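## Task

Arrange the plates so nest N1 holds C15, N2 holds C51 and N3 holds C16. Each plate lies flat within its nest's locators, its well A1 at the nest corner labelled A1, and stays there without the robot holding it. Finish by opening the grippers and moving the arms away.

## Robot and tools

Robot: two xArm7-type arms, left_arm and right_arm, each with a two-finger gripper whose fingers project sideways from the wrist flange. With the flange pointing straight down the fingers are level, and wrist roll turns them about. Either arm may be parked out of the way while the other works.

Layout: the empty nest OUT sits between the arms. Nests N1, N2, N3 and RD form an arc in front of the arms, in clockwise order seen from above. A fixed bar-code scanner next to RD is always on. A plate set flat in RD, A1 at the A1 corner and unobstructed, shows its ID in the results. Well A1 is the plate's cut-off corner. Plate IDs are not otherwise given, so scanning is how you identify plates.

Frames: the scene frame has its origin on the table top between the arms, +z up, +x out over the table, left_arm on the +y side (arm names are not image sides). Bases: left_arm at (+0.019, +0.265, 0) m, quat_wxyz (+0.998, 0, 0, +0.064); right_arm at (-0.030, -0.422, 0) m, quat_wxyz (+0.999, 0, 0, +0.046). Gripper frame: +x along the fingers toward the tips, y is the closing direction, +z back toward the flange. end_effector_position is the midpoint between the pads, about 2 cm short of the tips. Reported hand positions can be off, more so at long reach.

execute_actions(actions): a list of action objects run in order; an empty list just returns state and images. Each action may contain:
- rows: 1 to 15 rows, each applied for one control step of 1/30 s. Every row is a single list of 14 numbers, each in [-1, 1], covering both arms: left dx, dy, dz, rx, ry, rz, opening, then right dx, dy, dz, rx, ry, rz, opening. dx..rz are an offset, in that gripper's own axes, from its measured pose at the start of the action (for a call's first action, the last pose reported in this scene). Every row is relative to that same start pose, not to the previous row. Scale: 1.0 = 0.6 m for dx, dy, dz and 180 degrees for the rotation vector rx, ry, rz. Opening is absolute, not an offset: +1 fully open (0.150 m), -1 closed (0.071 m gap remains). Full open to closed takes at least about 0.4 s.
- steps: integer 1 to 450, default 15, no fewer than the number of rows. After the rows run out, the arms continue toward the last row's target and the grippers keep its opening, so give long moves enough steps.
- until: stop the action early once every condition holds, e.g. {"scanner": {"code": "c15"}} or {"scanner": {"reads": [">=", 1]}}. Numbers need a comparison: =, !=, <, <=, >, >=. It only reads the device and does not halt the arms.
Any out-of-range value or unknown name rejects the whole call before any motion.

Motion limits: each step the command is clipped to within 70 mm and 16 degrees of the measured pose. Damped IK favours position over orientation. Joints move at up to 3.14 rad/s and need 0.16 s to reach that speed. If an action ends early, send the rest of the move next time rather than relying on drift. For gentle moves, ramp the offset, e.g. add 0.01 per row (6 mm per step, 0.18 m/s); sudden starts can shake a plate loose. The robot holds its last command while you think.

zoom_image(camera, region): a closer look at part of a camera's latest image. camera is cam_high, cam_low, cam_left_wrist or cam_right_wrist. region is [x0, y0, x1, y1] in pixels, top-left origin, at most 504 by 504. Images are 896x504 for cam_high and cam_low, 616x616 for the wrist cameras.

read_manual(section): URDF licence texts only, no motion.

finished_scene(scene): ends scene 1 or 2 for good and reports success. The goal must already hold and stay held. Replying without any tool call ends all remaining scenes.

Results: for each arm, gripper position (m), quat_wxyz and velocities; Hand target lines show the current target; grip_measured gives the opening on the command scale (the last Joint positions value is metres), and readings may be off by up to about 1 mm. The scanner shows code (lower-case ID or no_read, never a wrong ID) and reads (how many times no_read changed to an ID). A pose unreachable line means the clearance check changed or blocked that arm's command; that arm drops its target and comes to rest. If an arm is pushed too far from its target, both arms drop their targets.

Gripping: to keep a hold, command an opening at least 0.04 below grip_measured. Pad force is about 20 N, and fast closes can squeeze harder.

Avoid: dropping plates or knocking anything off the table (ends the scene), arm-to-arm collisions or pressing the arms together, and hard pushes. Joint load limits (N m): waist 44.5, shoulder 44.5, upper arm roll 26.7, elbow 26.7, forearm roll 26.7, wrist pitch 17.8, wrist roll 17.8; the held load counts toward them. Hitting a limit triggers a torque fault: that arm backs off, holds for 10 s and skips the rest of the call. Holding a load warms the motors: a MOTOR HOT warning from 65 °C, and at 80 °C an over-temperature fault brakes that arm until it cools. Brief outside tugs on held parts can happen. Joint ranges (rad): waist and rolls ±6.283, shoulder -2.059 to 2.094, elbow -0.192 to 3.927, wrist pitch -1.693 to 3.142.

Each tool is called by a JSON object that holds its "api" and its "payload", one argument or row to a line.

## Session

{"api": "execute_actions", "payload": {
  "actions": []
}}

Scene clock: 0.00 s.
left_arm: end_effector_position=(+0.5636, +0.5305, +0.2255) grip_measured=+1.00 end_effector_quat_wxyz=(+0.649, -0.308, +0.036, +0.695) end_effector_velocity=(+0.000, +0.000, -0.000) end_effector_angular_velocity=(+0.000, +0.000, -0.001) | right_arm: end_effector_position=(+0.4135, -0.5163, +0.1191) grip_measured=+0.99 end_effector_quat_wxyz=(-0.125, -0.608, +0.176, +0.764) end_effector_velocity=(-0.000, +0.000, +0.000) end_effector_angular_velocity=(+0.000, -0.000, +0.000)
Joint positions: left_arm=[ 0.272  0.253 -0.076  1.252 -0.751  0.897 -0.859  0.15 ] | right_arm=[-0.135  0.039 -0.025  0.769 -3.058  0.642 -0.499  0.15 ]
Joint velocities: left_arm=[ 0.     0.     0.    -0.    -0.     0.     0.001  0.   ] | right_arm=[ 0.    -0.001 -0.    -0.    -0.    -0.001  0.001  0.   ]
Hand target (left_arm): +0.564, +0.530, +0.226; +0.649, -0.308, +0.036, +0.695
Hand target (right_arm): +0.413, -0.516, +0.119; -0.125, -0.608, +0.176, +0.764
scanner: code=no_read reads=0

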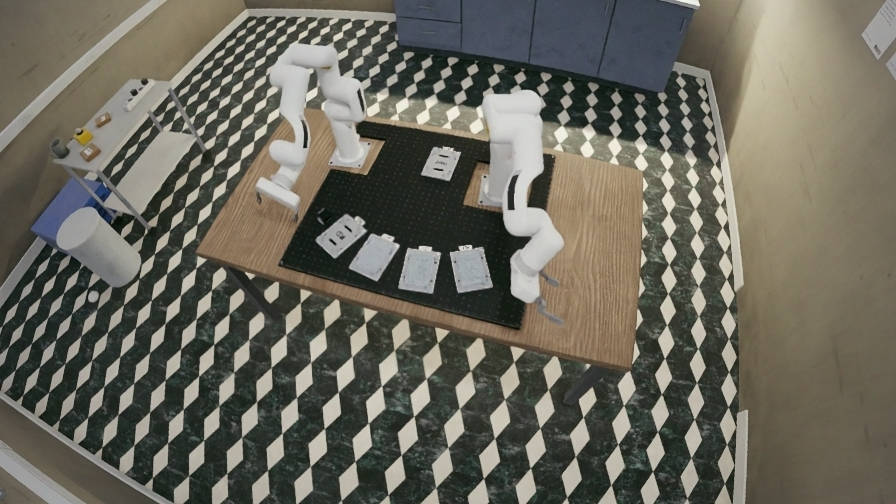

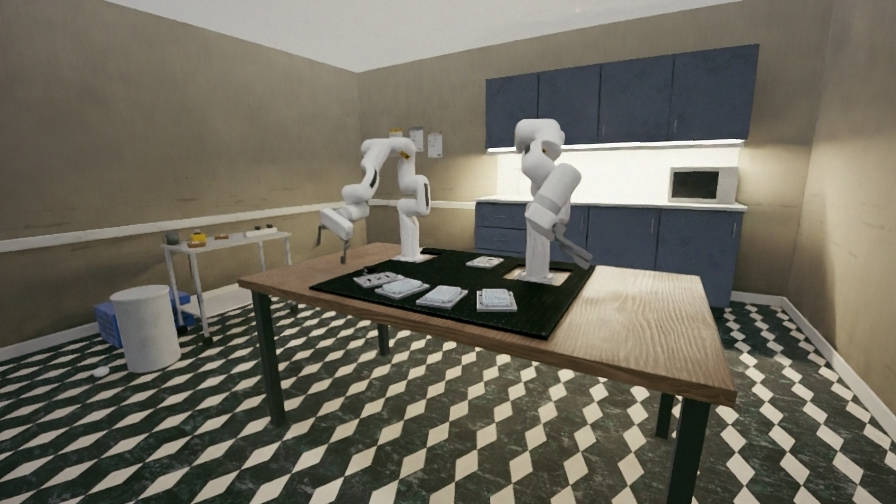

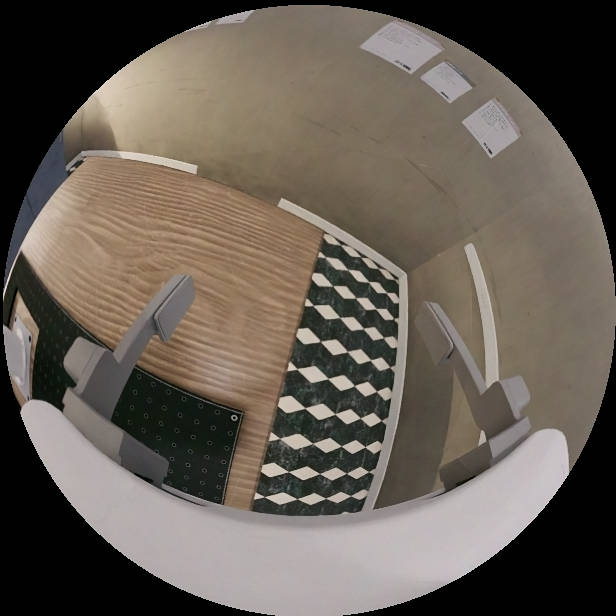

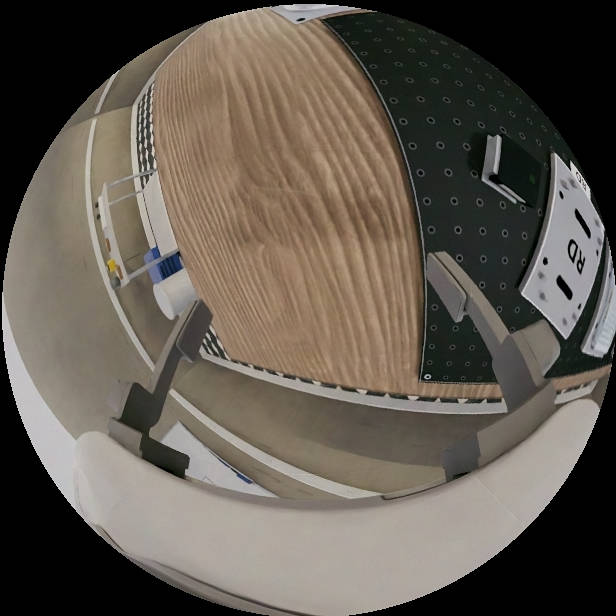

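{"api": "zoom_image", "payload": {
  "camera": "cam_high",
  "region": [290, 130, 530, 320]
}}

{"api": "zoom_image", "payload": {
  "camera": "cam_low",
  "region": [340, 245, 560, 325]
}}

Region (290, 130, 530, 320) of cam_high's 896x504 image, scaled by 2.100, with more detail than that image has; it fills the top 399 rows of this view, and the rest is white.

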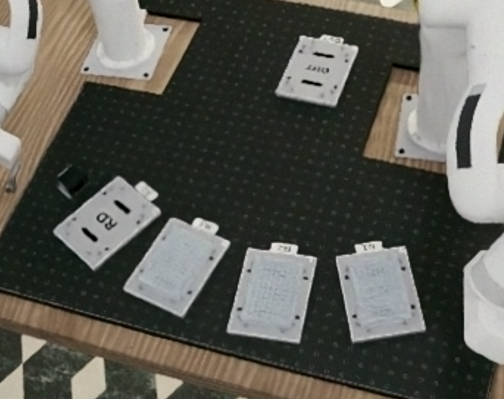

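Region (340, 245, 560, 325) of cam_low's 896x504 image, scaled by 2.291, with more detail than that image has; it fills the top 183 rows of this view, and the rest is white.

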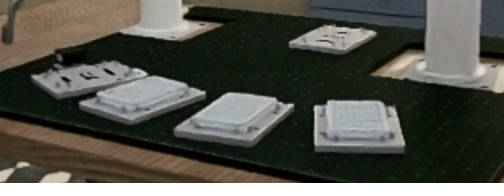

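{"api": "execute_actions", "payload": {
  "actions": [
    {"rows": [[-0.0424,0.0426,-0.021,0.0143,-0.003,-0.03,0.5,-0.0079,0.0037,0.0018,0.016,-0.0291,-0.033,0.5],[-0.0849,0.0852,-0.0421,0.0286,-0.0059,-0.0599,0.5,-0.0157,0.0075,0.0035,0.032,-0.0581,-0.0659,0.5],[-0.1273,0.1277,-0.0631,0.0429,-0.0089,-0.0899,0.5,-0.0236,0.0112,0.0053,0.048,-0.0872,-0.0989,0.5],[-0.1697,0.1703,-0.0841,0.0573,-0.0118,-0.1198,0.5,-0.0315,0.0149,0.0071,0.0641,-0.1162,-0.1318,0.5],[-0.2122,0.2129,-0.1052,0.0716,-0.0148,-0.1498,0.5,-0.0393,0.0187,0.0088,0.0801,-0.1453,-0.1648,0.5],[-0.2546,0.2555,-0.1262,0.0859,-0.0177,-0.1798,0.5,-0.0472,0.0224,0.0106,0.0961,-0.1744,-0.1977,0.5],[-0.297,0.2981,-0.1472,0.1002,-0.0207,-0.2097,0.5,-0.0551,0.0261,0.0124,0.1121,-0.2034,-0.2307,0.5],[-0.3395,0.3406,-0.1683,0.1145,-0.0236,-0.2397,0.5,-0.0629,0.0299,0.0141,0.1281,-0.2325,-0.2636,0.5],[-0.3819,0.3832,-0.1893,0.1288,-0.0266,-0.2696,0.5,-0.0708,0.0336,0.0159,0.1441,-0.2615,-0.2966,0.5],[-0.4243,0.4258,-0.2103,0.1431,-0.0295,-0.2996,0.5,-0.0787,0.0373,0.0177,0.1601,-0.2906,-0.3295,0.5],[-0.4668,0.4684,-0.2314,0.1574,-0.0325,-0.3296,0.5,-0.0865,0.0411,0.0194,0.1761,-0.3197,-0.3625,0.5],[-0.5092,0.511,-0.2524,0.1718,-0.0354,-0.3595,0.5,-0.0944,0.0448,0.0212,0.1922,-0.3487,-0.3954,0.5],[-0.5516,0.5535,-0.2734,0.1861,-0.0384,-0.3895,0.5,-0.1023,0.0485,0.023,0.2082,-0.3778,-0.4284,0.5],[-0.5941,0.5961,-0.2945,0.2004,-0.0413,-0.4194,0.5,-0.1101,0.0523,0.0247,0.2242,-0.4068,-0.4613,0.5],[-0.6365,0.6387,-0.3155,0.2147,-0.0443,-0.4494,0.5,-0.118,0.056,0.0265,0.2402,-0.4359,-0.4943,0.5]], "steps": 50}
  ]
}}

Scene clock: 2.97 s.
left_arm: end_effector_position=(+0.2721, +0.0528, +0.1184) grip_measured=+0.50 end_effector_quat_wxyz=(+0.996, +0.003, +0.000, +0.089) end_effector_velocity=(-0.002, -0.004, +0.001) end_effector_angular_velocity=(+0.026, -0.022, +0.011) | right_arm: end_effector_position=(+0.4139, -0.5138, +0.1972) grip_measured=+0.50 end_effector_quat_wxyz=(+0.709, -0.019, -0.011, +0.705) end_effector_velocity=(-0.016, -0.021, +0.000) end_effector_angular_velocity=(+0.264, +0.691, +0.026)
Joint positions: left_arm=[-0.473 -0.249 -0.968  0.185 -0.562  0.389 -0.947  0.13 ] | right_arm=[-0.125  0.895 -0.87   1.752 -2.407 -1.146  0.579  0.13 ]
Joint velocities: left_arm=[ 0.067  0.022 -0.073  0.014  0.087 -0.014 -0.098  0.   ] | right_arm=[-0.243  0.547 -0.002  0.693 -0.187 -0.808  0.239 -0.   ]
Hand target (left_arm): +0.272, +0.052, +0.119; +0.996, +0.003, -0.000, +0.088
Hand target (right_arm): +0.413, -0.516, +0.199; +0.708, -0.000, -0.004, +0.706
Off the commanded pose (left_arm): 0.004 m, 0 deg.
Off the commanded pose (right_arm): 0.003 m, 3 deg.
scanner: code=no_read reads=0

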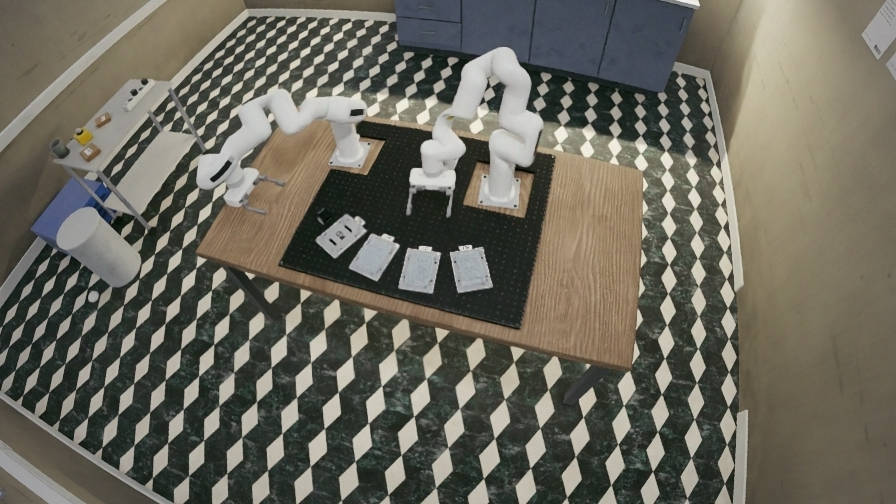

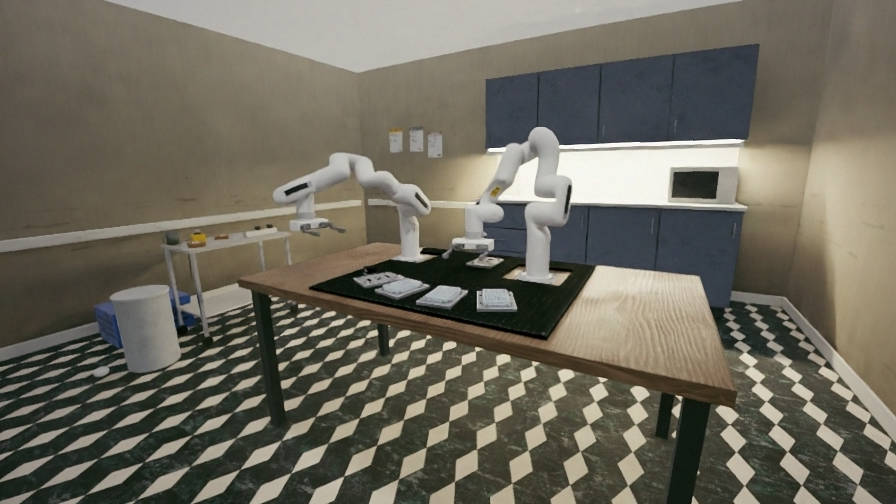

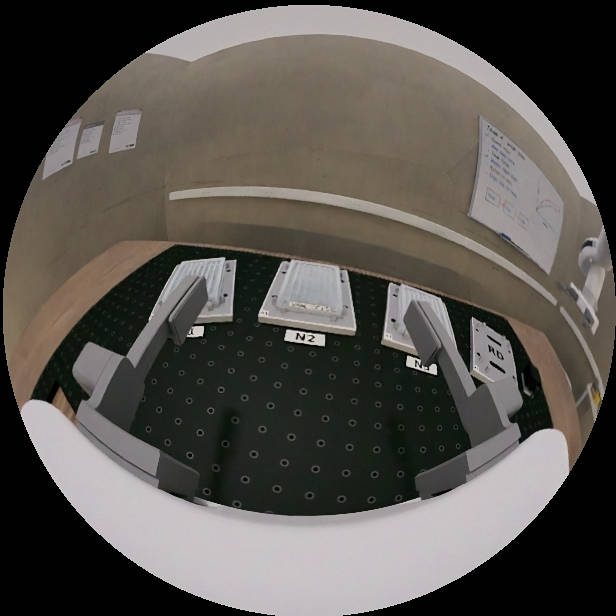

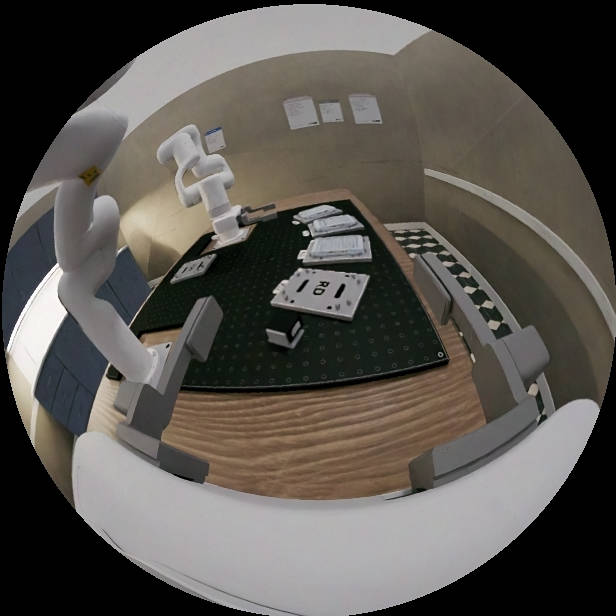

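{"api": "zoom_image", "payload": {
  "camera": "cam_left_wrist",
  "region": [250, 250, 370, 350]
}}

{"api": "zoom_image", "payload": {
  "camera": "cam_right_wrist",
  "region": [280, 190, 400, 330]
}}

Region (250, 250, 370, 350) of cam_left_wrist's 616x616 image, scaled by 4.200, with more detail than that image has.

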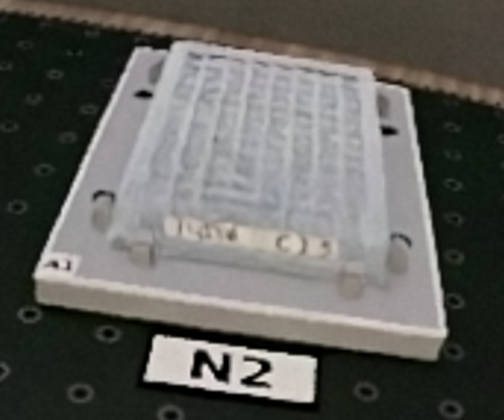

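Region (280, 190, 400, 330) of cam_right_wrist's 616x616 image, scaled by 3.600, with more detail than that image has; it fills the left 432 columns of this view, and the rest is white.

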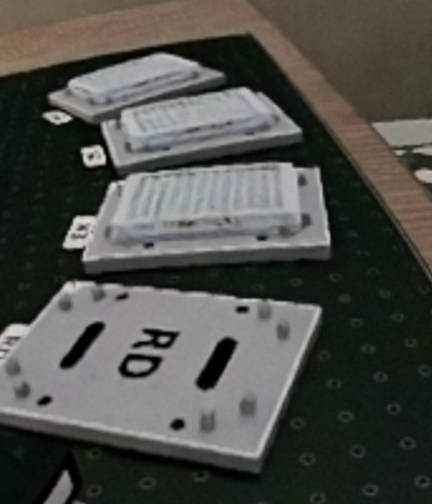

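{"api": "execute_actions", "payload": {
  "actions": [
    {"rows": [[0.0167,0.04,-0.009,0,0,0.022,0.5,0.044,-0.009,-0.016,0,0,0,0.5],[0.0334,0.08,-0.019,0,0,0.044,0.5,0.11,-0.023,-0.04,0,0,0,0.5],[0.05,0.12,-0.028,0,0,0.066,0.5,0.176,-0.037,-0.065,0,0,0,0.5],[0.0668,0.16,-0.038,0,0,0.088,0.5,0.242,-0.051,-0.089,0,0,0,0.5],[0.0835,0.2,-0.047,0,0,0.11,0.5,0.308,-0.065,-0.113,0,0,0,0.5],[0.0835,0.2,-0.047,0,0,0.11,0.5,0.374,-0.079,-0.138,0,0,0,0.5],[0.0835,0.2,-0.047,0,0,0.11,0.5,0.44,-0.093,-0.162,0,0,0,0.5]], "steps": 30}
  ]
}}

Scene clock: 4.63 s.
left_arm: end_effector_position=(+0.2996, +0.1795, +0.0906) grip_measured=+0.50 end_effector_quat_wxyz=(+0.966, +0.002, +0.001, +0.258) end_effector_velocity=(+0.000, +0.001, -0.000) end_effector_angular_velocity=(+0.000, +0.000, +0.002) | right_arm: end_effector_position=(+0.4765, -0.2535, +0.0990) grip_measured=+0.50 end_effector_quat_wxyz=(+0.710, -0.020, -0.010, +0.704) end_effector_velocity=(-0.005, +0.016, -0.004) end_effector_angular_velocity=(+0.015, +0.011, +0.025)
Joint positions: left_arm=[-0.299 -0.145 -0.855  0.059 -0.603  0.193 -0.949  0.13 ] | right_arm=[ 0.381  1.036 -0.794  1.714 -2.327 -0.975  1.069  0.13 ]
Joint velocities: left_arm=[ 0.002  0.001  0.    -0.     0.    -0.001 -0.    -0.   ] | right_arm=[ 0.016  0.009  0.018  0.006  0.004 -0.003  0.002 -0.   ]
Hand target (left_arm): +0.300, +0.180, +0.091; +0.966, +0.003, +0.001, +0.258
Hand target (right_arm): +0.476, -0.252, +0.099; +0.709, -0.019, -0.010, +0.705
Off the commanded pose (left_arm): 0.001 m, 0 deg.
Off the commanded pose (right_arm): 0.003 m, 0 deg.
scanner: code=no_read reads=0

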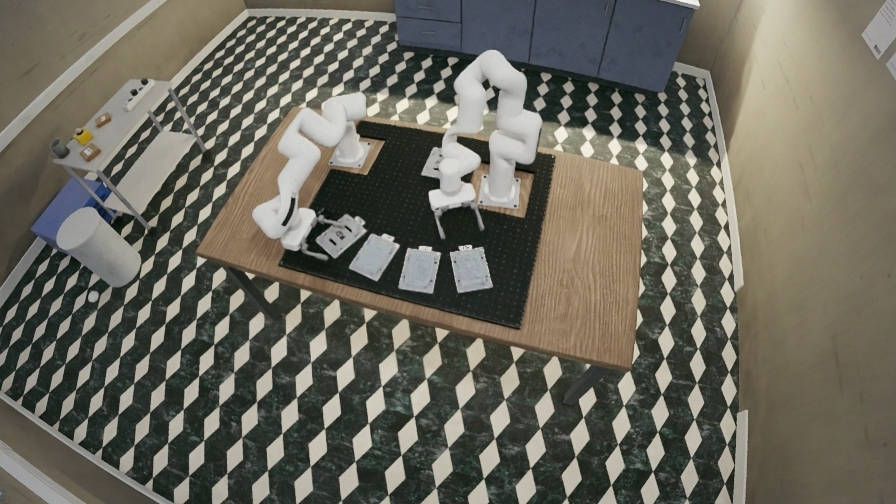

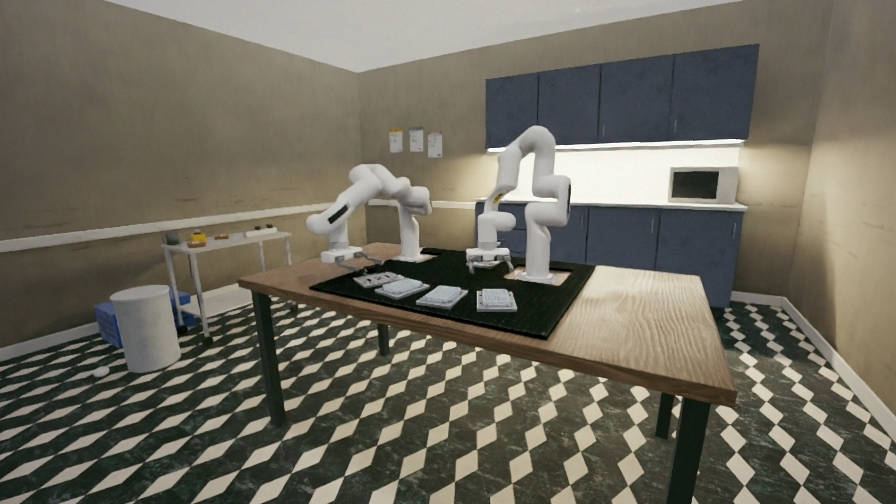

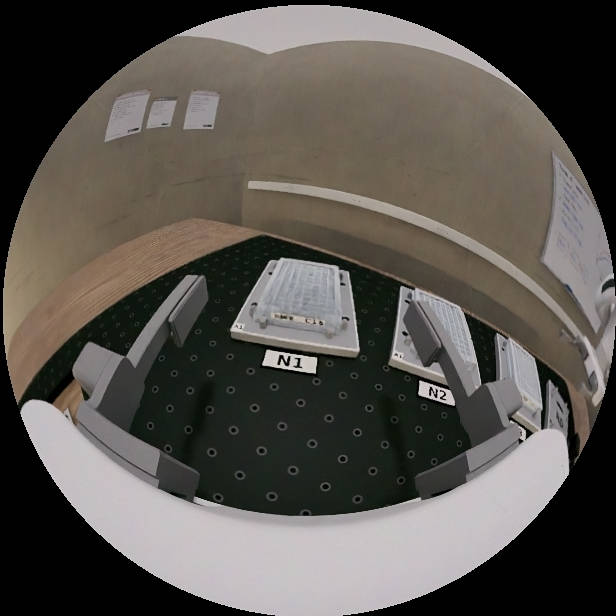

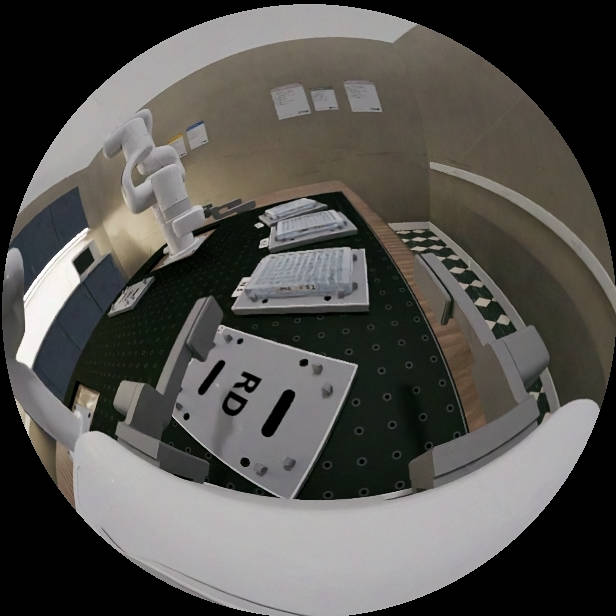

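{"api": "zoom_image", "payload": {
  "camera": "cam_left_wrist",
  "region": [225, 250, 365, 370]
}}

{"api": "zoom_image", "payload": {
  "camera": "cam_right_wrist",
  "region": [225, 195, 385, 325]
}}

Region (225, 250, 365, 370) of cam_left_wrist's 616x616 image, scaled by 3.600, with more detail than that image has; it fills the top 432 rows of this view, and the rest is white.

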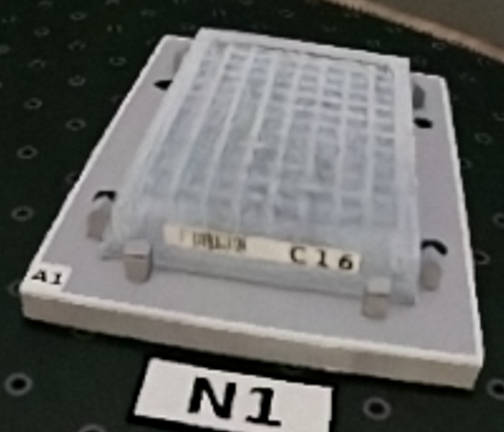

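Region (225, 195, 385, 325) of cam_right_wrist's 616x616 image, scaled by 3.150, with more detail than that image has; it fills the top 410 rows of this view, and the rest is white.

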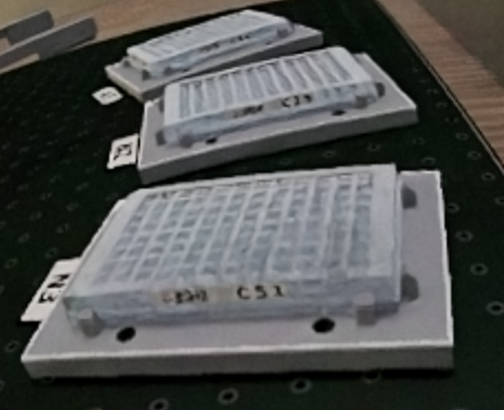

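{"api": "execute_actions", "payload": {
  "actions": [
    {"rows": [[0.03,0.002,-0.001,0,0,0,0.2,-0.03,0.008,0.04,0,0,0,0.5],[0.07,0.004,-0.003,0,0,0,0.0,-0.08,0.02,0.09,0,0,0,0.5],[0.11,0.006,-0.005,0,0,0,-0.2,-0.14,0.035,0.14,0,0,0,0.5],[0.15,0.008,-0.007,0,0,0,-0.2,-0.2,0.05,0.18,-0.02,0.036,0.041,0.5],[0.185,0.01,-0.008,0,0,0,-0.2,-0.26,0.065,0.202,-0.04,0.073,0.082,0.5],[0.209,0.0115,-0.009,0,0,0,-0.2,-0.32,0.08,0.202,-0.06,0.109,0.124,0.5],[0.209,0.0115,-0.009,0,0,0,-0.2,-0.38,0.095,0.202,-0.08,0.145,0.165,0.5],[0.209,0.0115,-0.009,0,0,0,-0.2,-0.444,0.111,0.202,-0.1,0.182,0.206,0.5],[0.209,0.0115,-0.009,0,0,0,-0.2,-0.444,0.111,0.202,-0.12,0.218,0.247,0.5],[0.209,0.0115,-0.009,0,0,0,-0.2,-0.444,0.111,0.202,-0.14,0.254,0.288,0.5],[0.209,0.0115,-0.009,0,0,0,-0.2,-0.444,0.111,0.202,-0.16,0.291,0.33,0.5],[0.209,0.0115,-0.009,0,0,0,-0.2,-0.444,0.111,0.202,-0.18,0.327,0.371,0.5],[0.209,0.0115,-0.009,0,0,0,-0.2,-0.444,0.111,0.202,-0.2,0.363,0.412,0.5],[0.209,0.0115,-0.009,0,0,0,-0.2,-0.444,0.111,0.202,-0.22,0.4,0.453,0.5],[0.209,0.0115,-0.009,0,0,0,-0.2,-0.444,0.111,0.202,-0.2402,0.4359,0.4943,0.5]], "steps": 50}
  ]
}}

Scene clock: 9.17 s.
left_arm: end_effector_position=(+0.4040, +0.2472, +0.0851) grip_measured=-0.20 end_effector_quat_wxyz=(+0.966, +0.002, +0.002, +0.258) end_effector_velocity=(+0.000, +0.000, +0.000) end_effector_angular_velocity=(+0.000, -0.002, +0.000) | right_arm: end_effector_position=(+0.4039, -0.5169, +0.2292) grip_measured=+0.50 end_effector_quat_wxyz=(-0.114, -0.567, +0.193, +0.792) end_effector_velocity=(+0.001, +0.020, +0.017) end_effector_angular_velocity=(-0.202, -0.756, +0.093)
Joint positions: left_arm=[ 0.099  0.05  -0.527  0.208  0.158  0.171 -0.977  0.103] | right_arm=[ 1.662  0.31  -1.86   0.997 -3.253  0.192 -0.058  0.13 ]
Joint velocities: left_arm=[ 0.001 -0.001  0.     0.     0.001 -0.001  0.     0.   ] | right_arm=[ 1.342  0.747 -1.323 -0.78   0.013  0.958  0.44  -0.   ]
Hand target (left_arm): +0.404, +0.247, +0.085; +0.966, +0.002, +0.002, +0.258
Hand target (right_arm): +0.403, -0.517, +0.229; -0.115, -0.596, +0.198, +0.769
Off the commanded pose (left_arm): 0.001 m, 0 deg.
Off the commanded pose (right_arm): 0.008 m, 8 deg.
scanner: code=no_read reads=0

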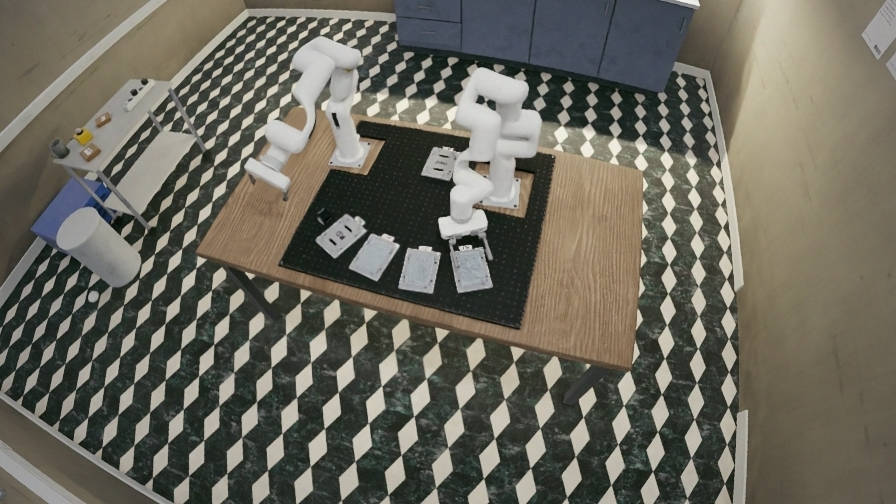

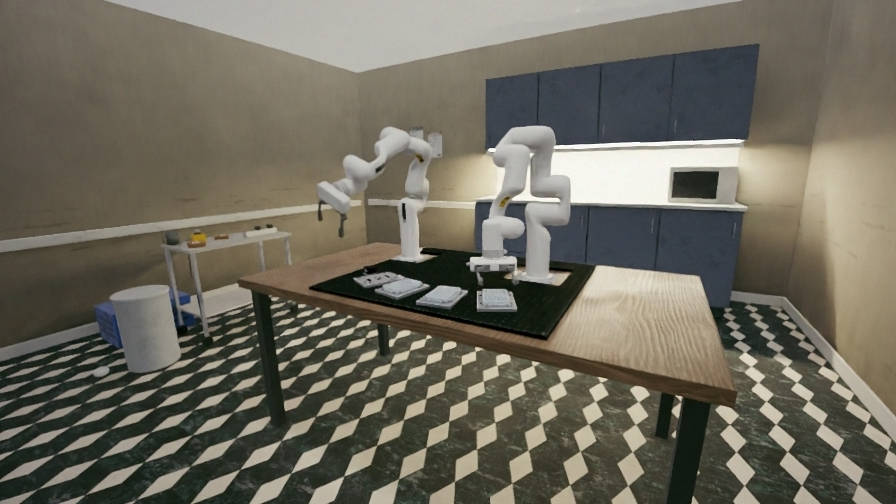

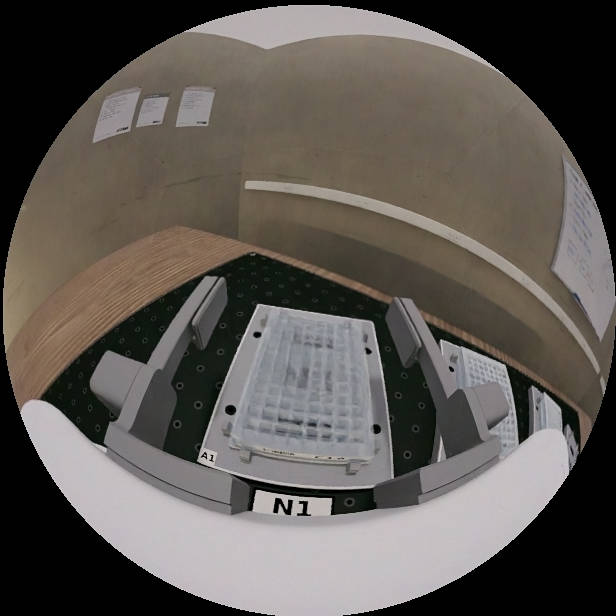

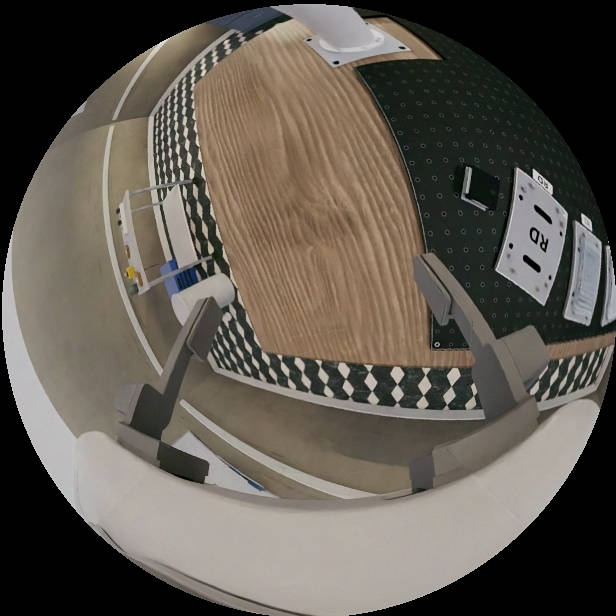

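{"api": "zoom_image", "payload": {
  "camera": "cam_left_wrist",
  "region": [170, 290, 430, 520]
}}

Region (170, 290, 430, 520) of cam_left_wrist's 616x616 image, scaled by 1.938, with more detail than that image has; it fills the top 446 rows of this view, and the rest is white.

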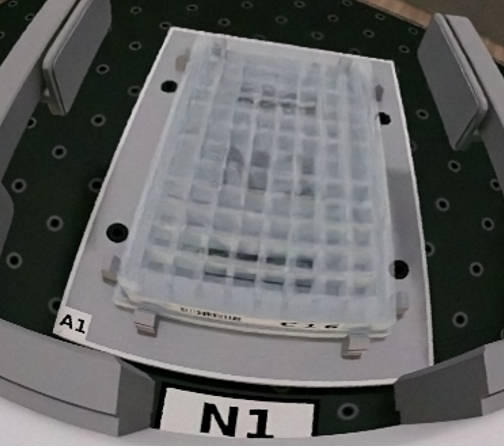

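{"api": "execute_actions", "payload": {
  "actions": [
    {"rows": [[0.012,-0.005,-0.01,0,0,-0.003,-0.2,0,0,0,0,0,0,0.5],[0.024,-0.01,-0.022,0,0,-0.006,-0.2,0,0,0,0,0,0,0.5],[0.033,-0.0133,-0.035,0,0,-0.0072,-0.2,0,0,0,0,0,0,0.5],[0.033,-0.0133,-0.048,0,0,-0.0072,-0.2,0,0,0,0,0,0,0.5],[0.033,-0.0133,-0.06,0,0,-0.0072,-0.2,0,0,0,0,0,0,0.5],[0.033,-0.0133,-0.068,0,0,-0.0072,-0.2,0,0,0,0,0,0,0.5],[0.033,-0.0133,-0.075,0,0,-0.0072,-0.2,0,0,0,0,0,0,0.5]], "steps": 22}
  ]
}}

{"api": "zoom_image", "payload": {
  "camera": "cam_left_wrist",
  "region": [170, 280, 450, 520]
}}

Scene clock: 10.47 s.
left_arm: end_effector_position=(+0.4252, +0.2497, +0.0407) grip_measured=-0.20 end_effector_quat_wxyz=(+0.969, -0.000, +0.005, +0.247) end_effector_velocity=(-0.000, +0.001, -0.002) end_effector_angular_velocity=(+0.047, -0.058, +0.009) | right_arm: end_effector_position=(+0.4039, -0.5169, +0.2292) grip_measured=+0.50 end_effector_quat_wxyz=(-0.114, -0.567, +0.193, +0.792) end_effector_velocity=(+0.000, +0.000, -0.000) end_effector_angular_velocity=(+0.001, +0.000, +0.001)
Joint positions: left_arm=[-0.227  0.308 -0.066  0.325  0.532  0.031 -1.193  0.103] | right_arm=[ 1.666  0.306 -1.864  0.997 -3.246  0.191 -0.07   0.13 ]
Joint velocities: left_arm=[-0.396  0.062  0.385  0.014  0.138 -0.12  -0.174  0.   ] | right_arm=[-0.001 -0.001  0.001  0.001 -0.    -0.     0.     0.   ]
Hand target (left_arm): +0.425, +0.250, +0.040; +0.969, +0.001, +0.003, +0.247
Hand target (right_arm): +0.404, -0.517, +0.229; -0.114, -0.567, +0.193, +0.792
Off the commanded pose (left_arm): 0.001 m, 0 deg.
Off the commanded pose (right_arm): 0.000 m, 0 deg.
scanner: code=no_read reads=0

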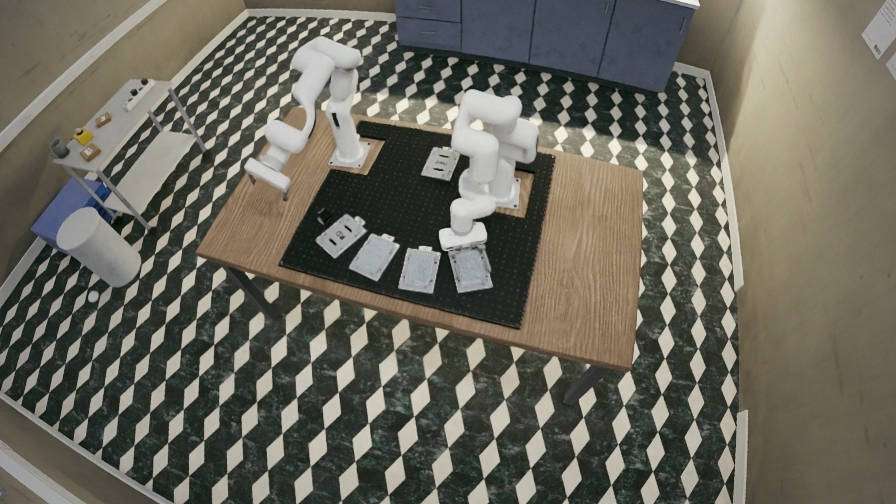

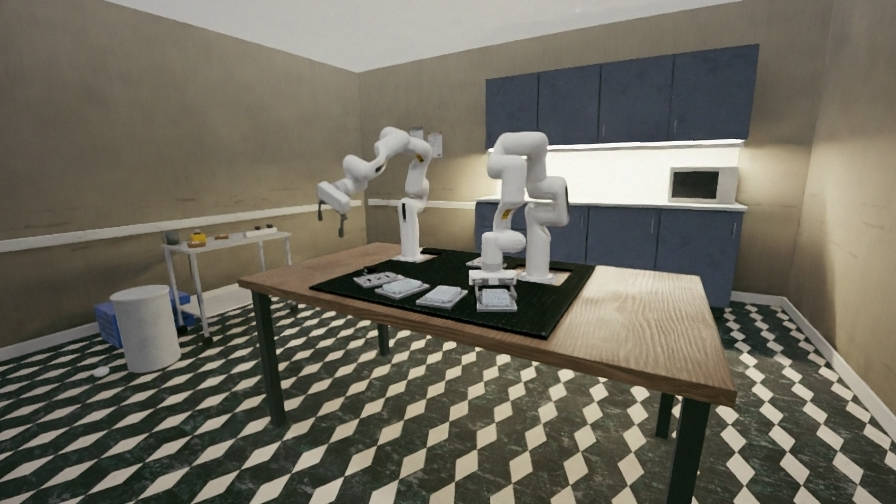

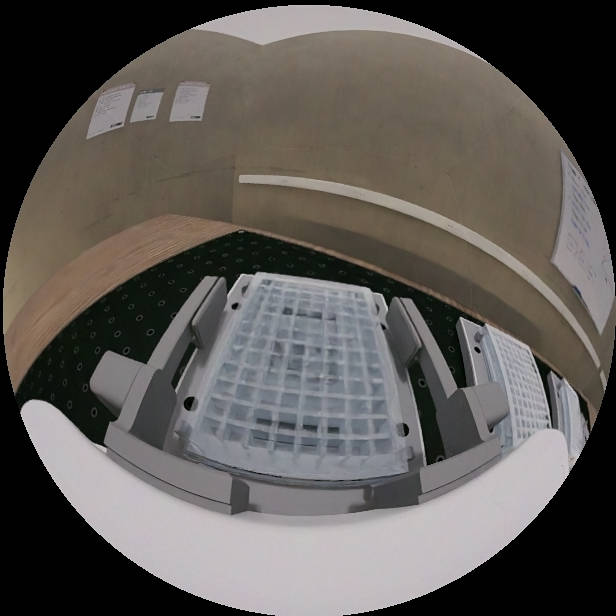

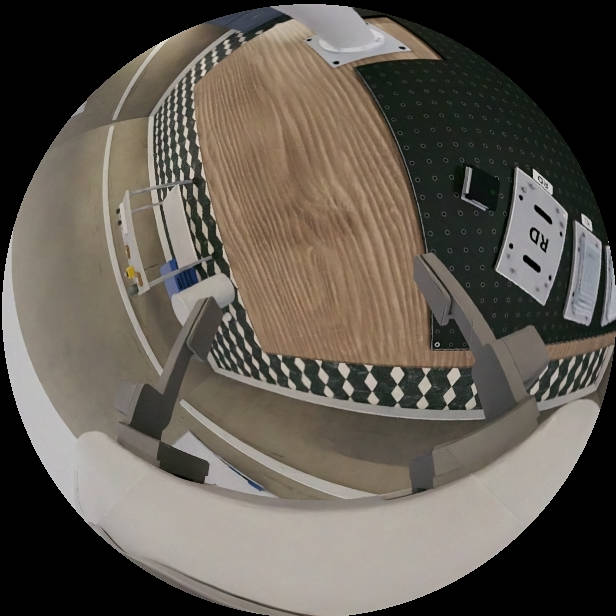

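Region (170, 280, 450, 520) of cam_left_wrist's 616x616 image, scaled by 1.800, with more detail than that image has; it fills the top 432 rows of this view, and the rest is white.

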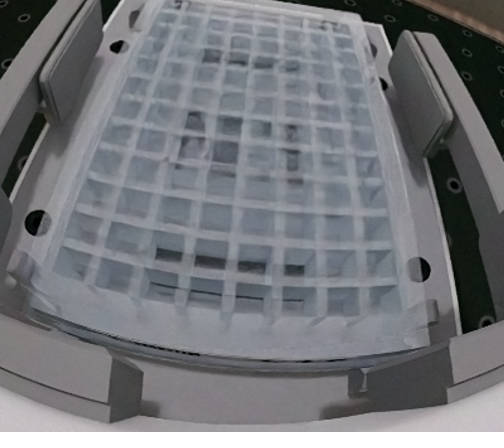

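{"api": "execute_actions", "payload": {
  "actions": [
    {"rows": [[0,0,0,0,0,0,-0.3,0,0,0,0,0,0,0.5],[0,0,0,0,0,0,-0.4,0,0,0,0,0,0,0.5],[0,0,0,0,0,0,-0.45,0,0,0,0,0,0,0.5],[0,0,0,0,0,0,-0.45,0,0,0,0,0,0,0.5],[0,0,-0.002,0,0,0,-0.45,0,0,0,0,0,0,0.5],[0,0,-0.004,0,0,0,-0.45,0,0,0,0,0,0,0.5],[0,0,-0.006,0,0,0,-0.45,0,0,0,0,0,0,0.5],[0,0,-0.008,0,0,0,-0.45,0,0,0,0,0,0,0.5],[0,0,-0.01,0,0,0,-0.45,0,0,0,0,0,0,0.5],[0,0,-0.012,0,0,0,-0.45,0,0,0,0,0,0,0.5]], "steps": 20}
  ]
}}

{"api": "zoom_image", "payload": {
  "camera": "cam_left_wrist",
  "region": [170, 280, 450, 520]
}}

Scene clock: 11.47 s.
left_arm: end_effector_position=(+0.4253, +0.2497, +0.0339) grip_measured=-0.45 end_effector_quat_wxyz=(+0.969, -0.000, +0.005, +0.247) end_effector_velocity=(-0.000, +0.000, -0.001) end_effector_angular_velocity=(+0.001, +0.001, +0.000) | right_arm: end_effector_position=(+0.4039, -0.5169, +0.2292) grip_measured=+0.50 end_effector_quat_wxyz=(-0.114, -0.567, +0.193, +0.792) end_effector_velocity=(+0.000, -0.000, +0.000) end_effector_angular_velocity=(-0.002, +0.000, +0.001)
Joint positions: left_arm=[-0.276  0.343 -0.016  0.335  0.549  0.001 -1.211  0.093] | right_arm=[ 1.666  0.306 -1.864  0.997 -3.246  0.191 -0.07   0.13 ]
Joint velocities: left_arm=[-0.003  0.003  0.004  0.001  0.002 -0.002 -0.001 -0.   ] | right_arm=[ 0.     0.001 -0.    -0.    -0.001  0.    -0.001  0.   ]
Hand target (left_arm): +0.425, +0.250, +0.034; +0.969, -0.000, +0.005, +0.247
Hand target (right_arm): +0.404, -0.517, +0.229; -0.114, -0.567, +0.193, +0.792
Off the commanded pose (left_arm): 0.000 m, 0 deg.
Off the commanded pose (right_arm): 0.000 m, 0 deg.
scanner: code=no_read reads=0

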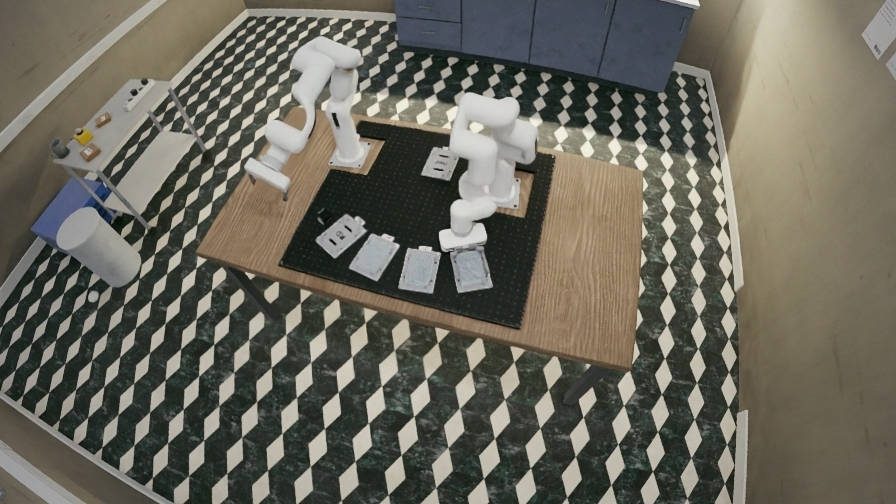

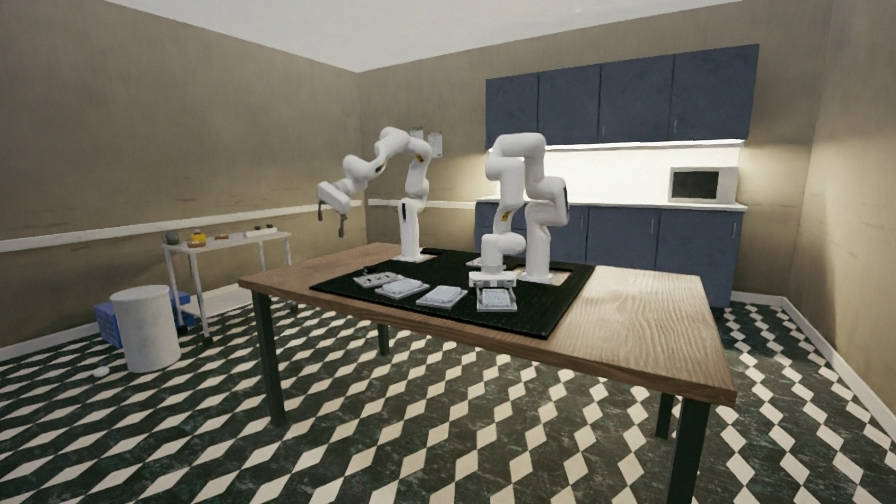

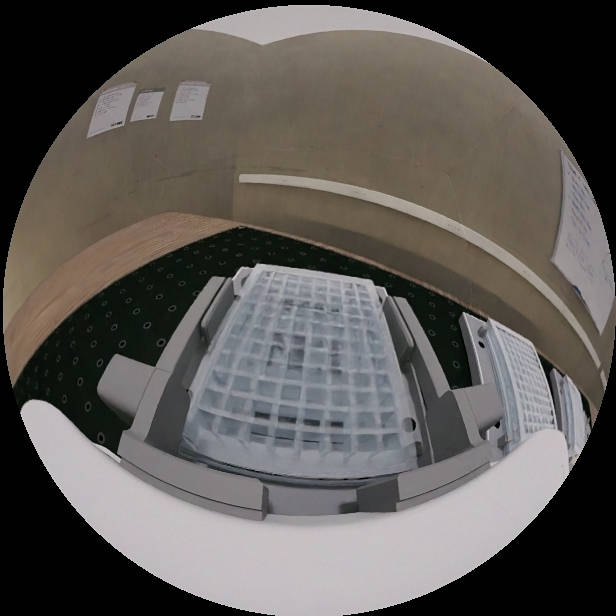

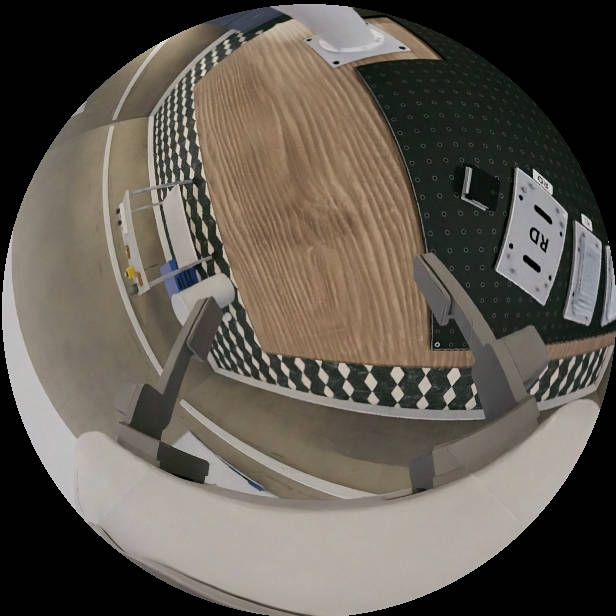

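Region (170, 280, 450, 520) of cam_left_wrist's 616x616 image, scaled by 1.800, with more detail than that image has; it fills the top 432 rows of this view, and the rest is white.

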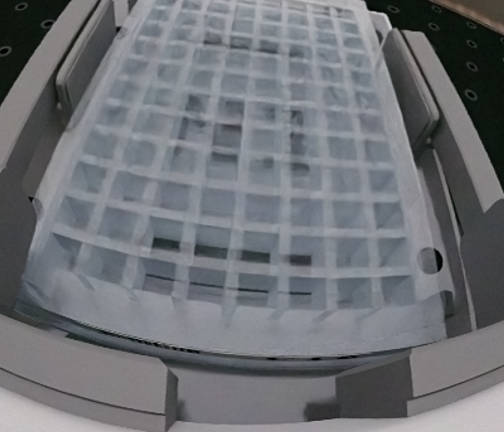

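{"api": "execute_actions", "payload": {
  "actions": [
    {"rows": [[0,0,0,0,0,0,-0.5,-0.028,0,-0.035,0,0.032,0,0.5],[0,0,0,0,0,0,-0.55,-0.056,0,-0.0695,0,0.0637,0,0.5],[0,0,0,0,0,0,-0.58,-0.09,0,-0.098,0,0.0955,0,0.5],[0,0,0,0,0,0,-0.61,-0.1247,0,-0.1265,0,0.1273,0,0.5],[0,0,0,0,0,0,-0.64,-0.164,0,-0.148,0,0.159,0,0.5],[0,0,0,0,0,0,-0.67,-0.2032,0,-0.1687,0,0.191,0,0.5],[0,0,0,0,0,0,-0.7,-0.246,0,-0.182,0,0.223,0,0.5],[0,0,0,0,0,0,-0.73,-0.2887,0,-0.1943,0,0.2546,0,0.5],[0,0,0,0,0,0,-0.75,-0.333,0,-0.199,0,0.2865,0,0.5],[0,0,0,0,0,0,-0.75,-0.3775,0,-0.2027,0,0.3183,0,0.5]], "steps": 25}
  ]
}}

Scene clock: 14.83 s.
left_arm: end_effector_position=(+0.4253, +0.2499, +0.0338) grip_measured=-0.60 end_effector_quat_wxyz=(+0.969, -0.000, +0.005, +0.247) end_effector_velocity=(-0.000, -0.000, -0.000) end_effector_angular_velocity=(-0.001, +0.000, +0.000) | right_arm: end_effector_position=(+0.5892, -0.4503, +0.3891) grip_measured=+0.50 end_effector_quat_wxyz=(+0.188, +0.877, -0.116, -0.427) end_effector_velocity=(+0.053, +0.010, -0.005) end_effector_angular_velocity=(-0.054, -0.103, +0.071)
Joint positions: left_arm=[-0.276  0.343 -0.015  0.335  0.548  0.001 -1.21   0.087] | right_arm=[ 1.762  0.264 -1.938  0.989 -3.314  1.172 -0.058  0.13 ]
Joint velocities: left_arm=[ 0.     0.    -0.001 -0.001  0.    -0.001 -0.    -0.   ] | right_arm=[-0.172 -0.354  0.27   0.095 -0.149  0.152 -0.296  0.   ]
Hand target (left_arm): +0.425, +0.250, +0.034; +0.969, -0.000, +0.005, +0.247
Hand target (right_arm): +0.593, -0.448, +0.390; +0.191, +0.878, -0.116, -0.423
Off the commanded pose (left_arm): 0.000 m, 0 deg.
Off the commanded pose (right_arm): 0.005 m, 1 deg.
scanner: code=no_read reads=0

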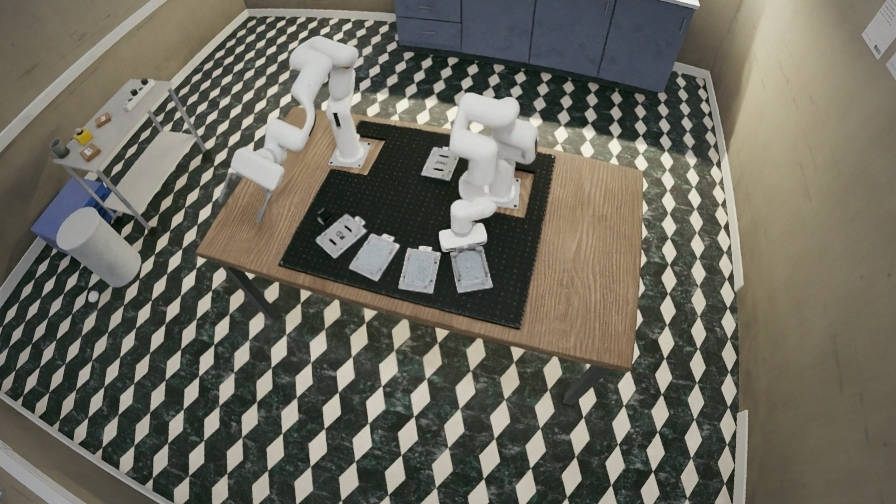

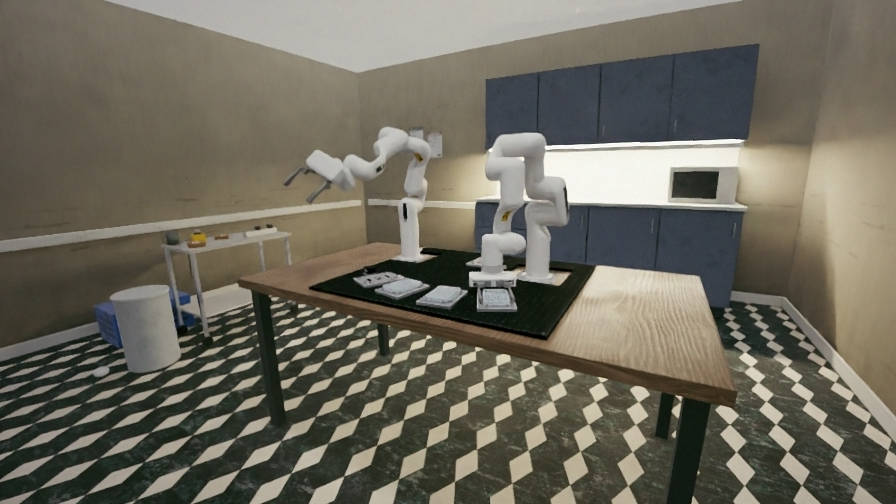

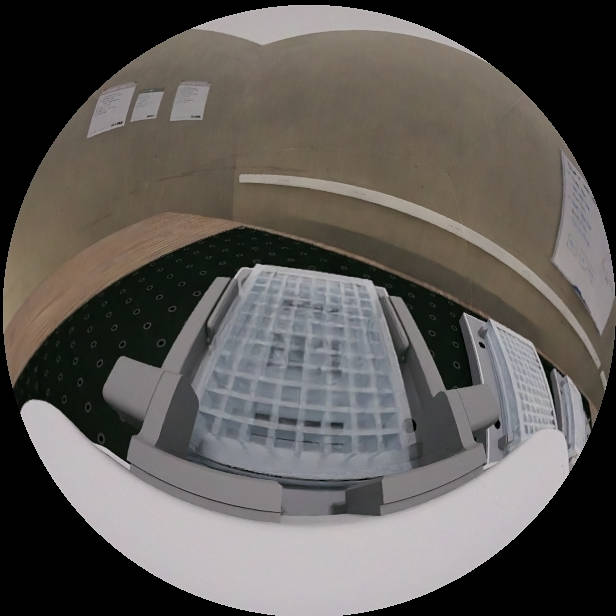

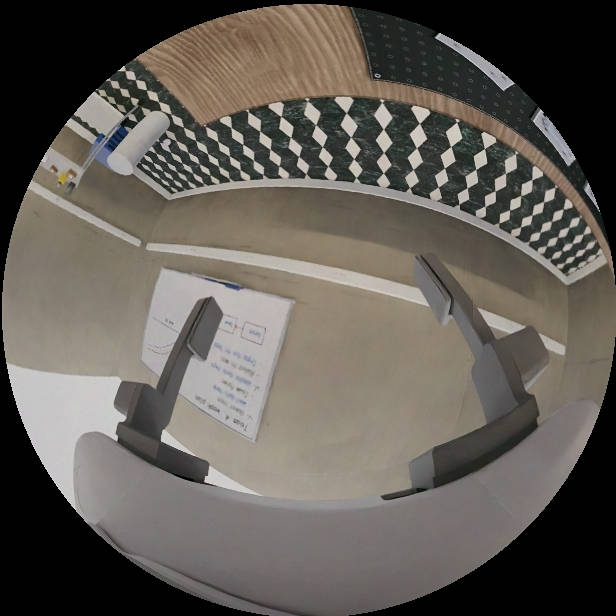

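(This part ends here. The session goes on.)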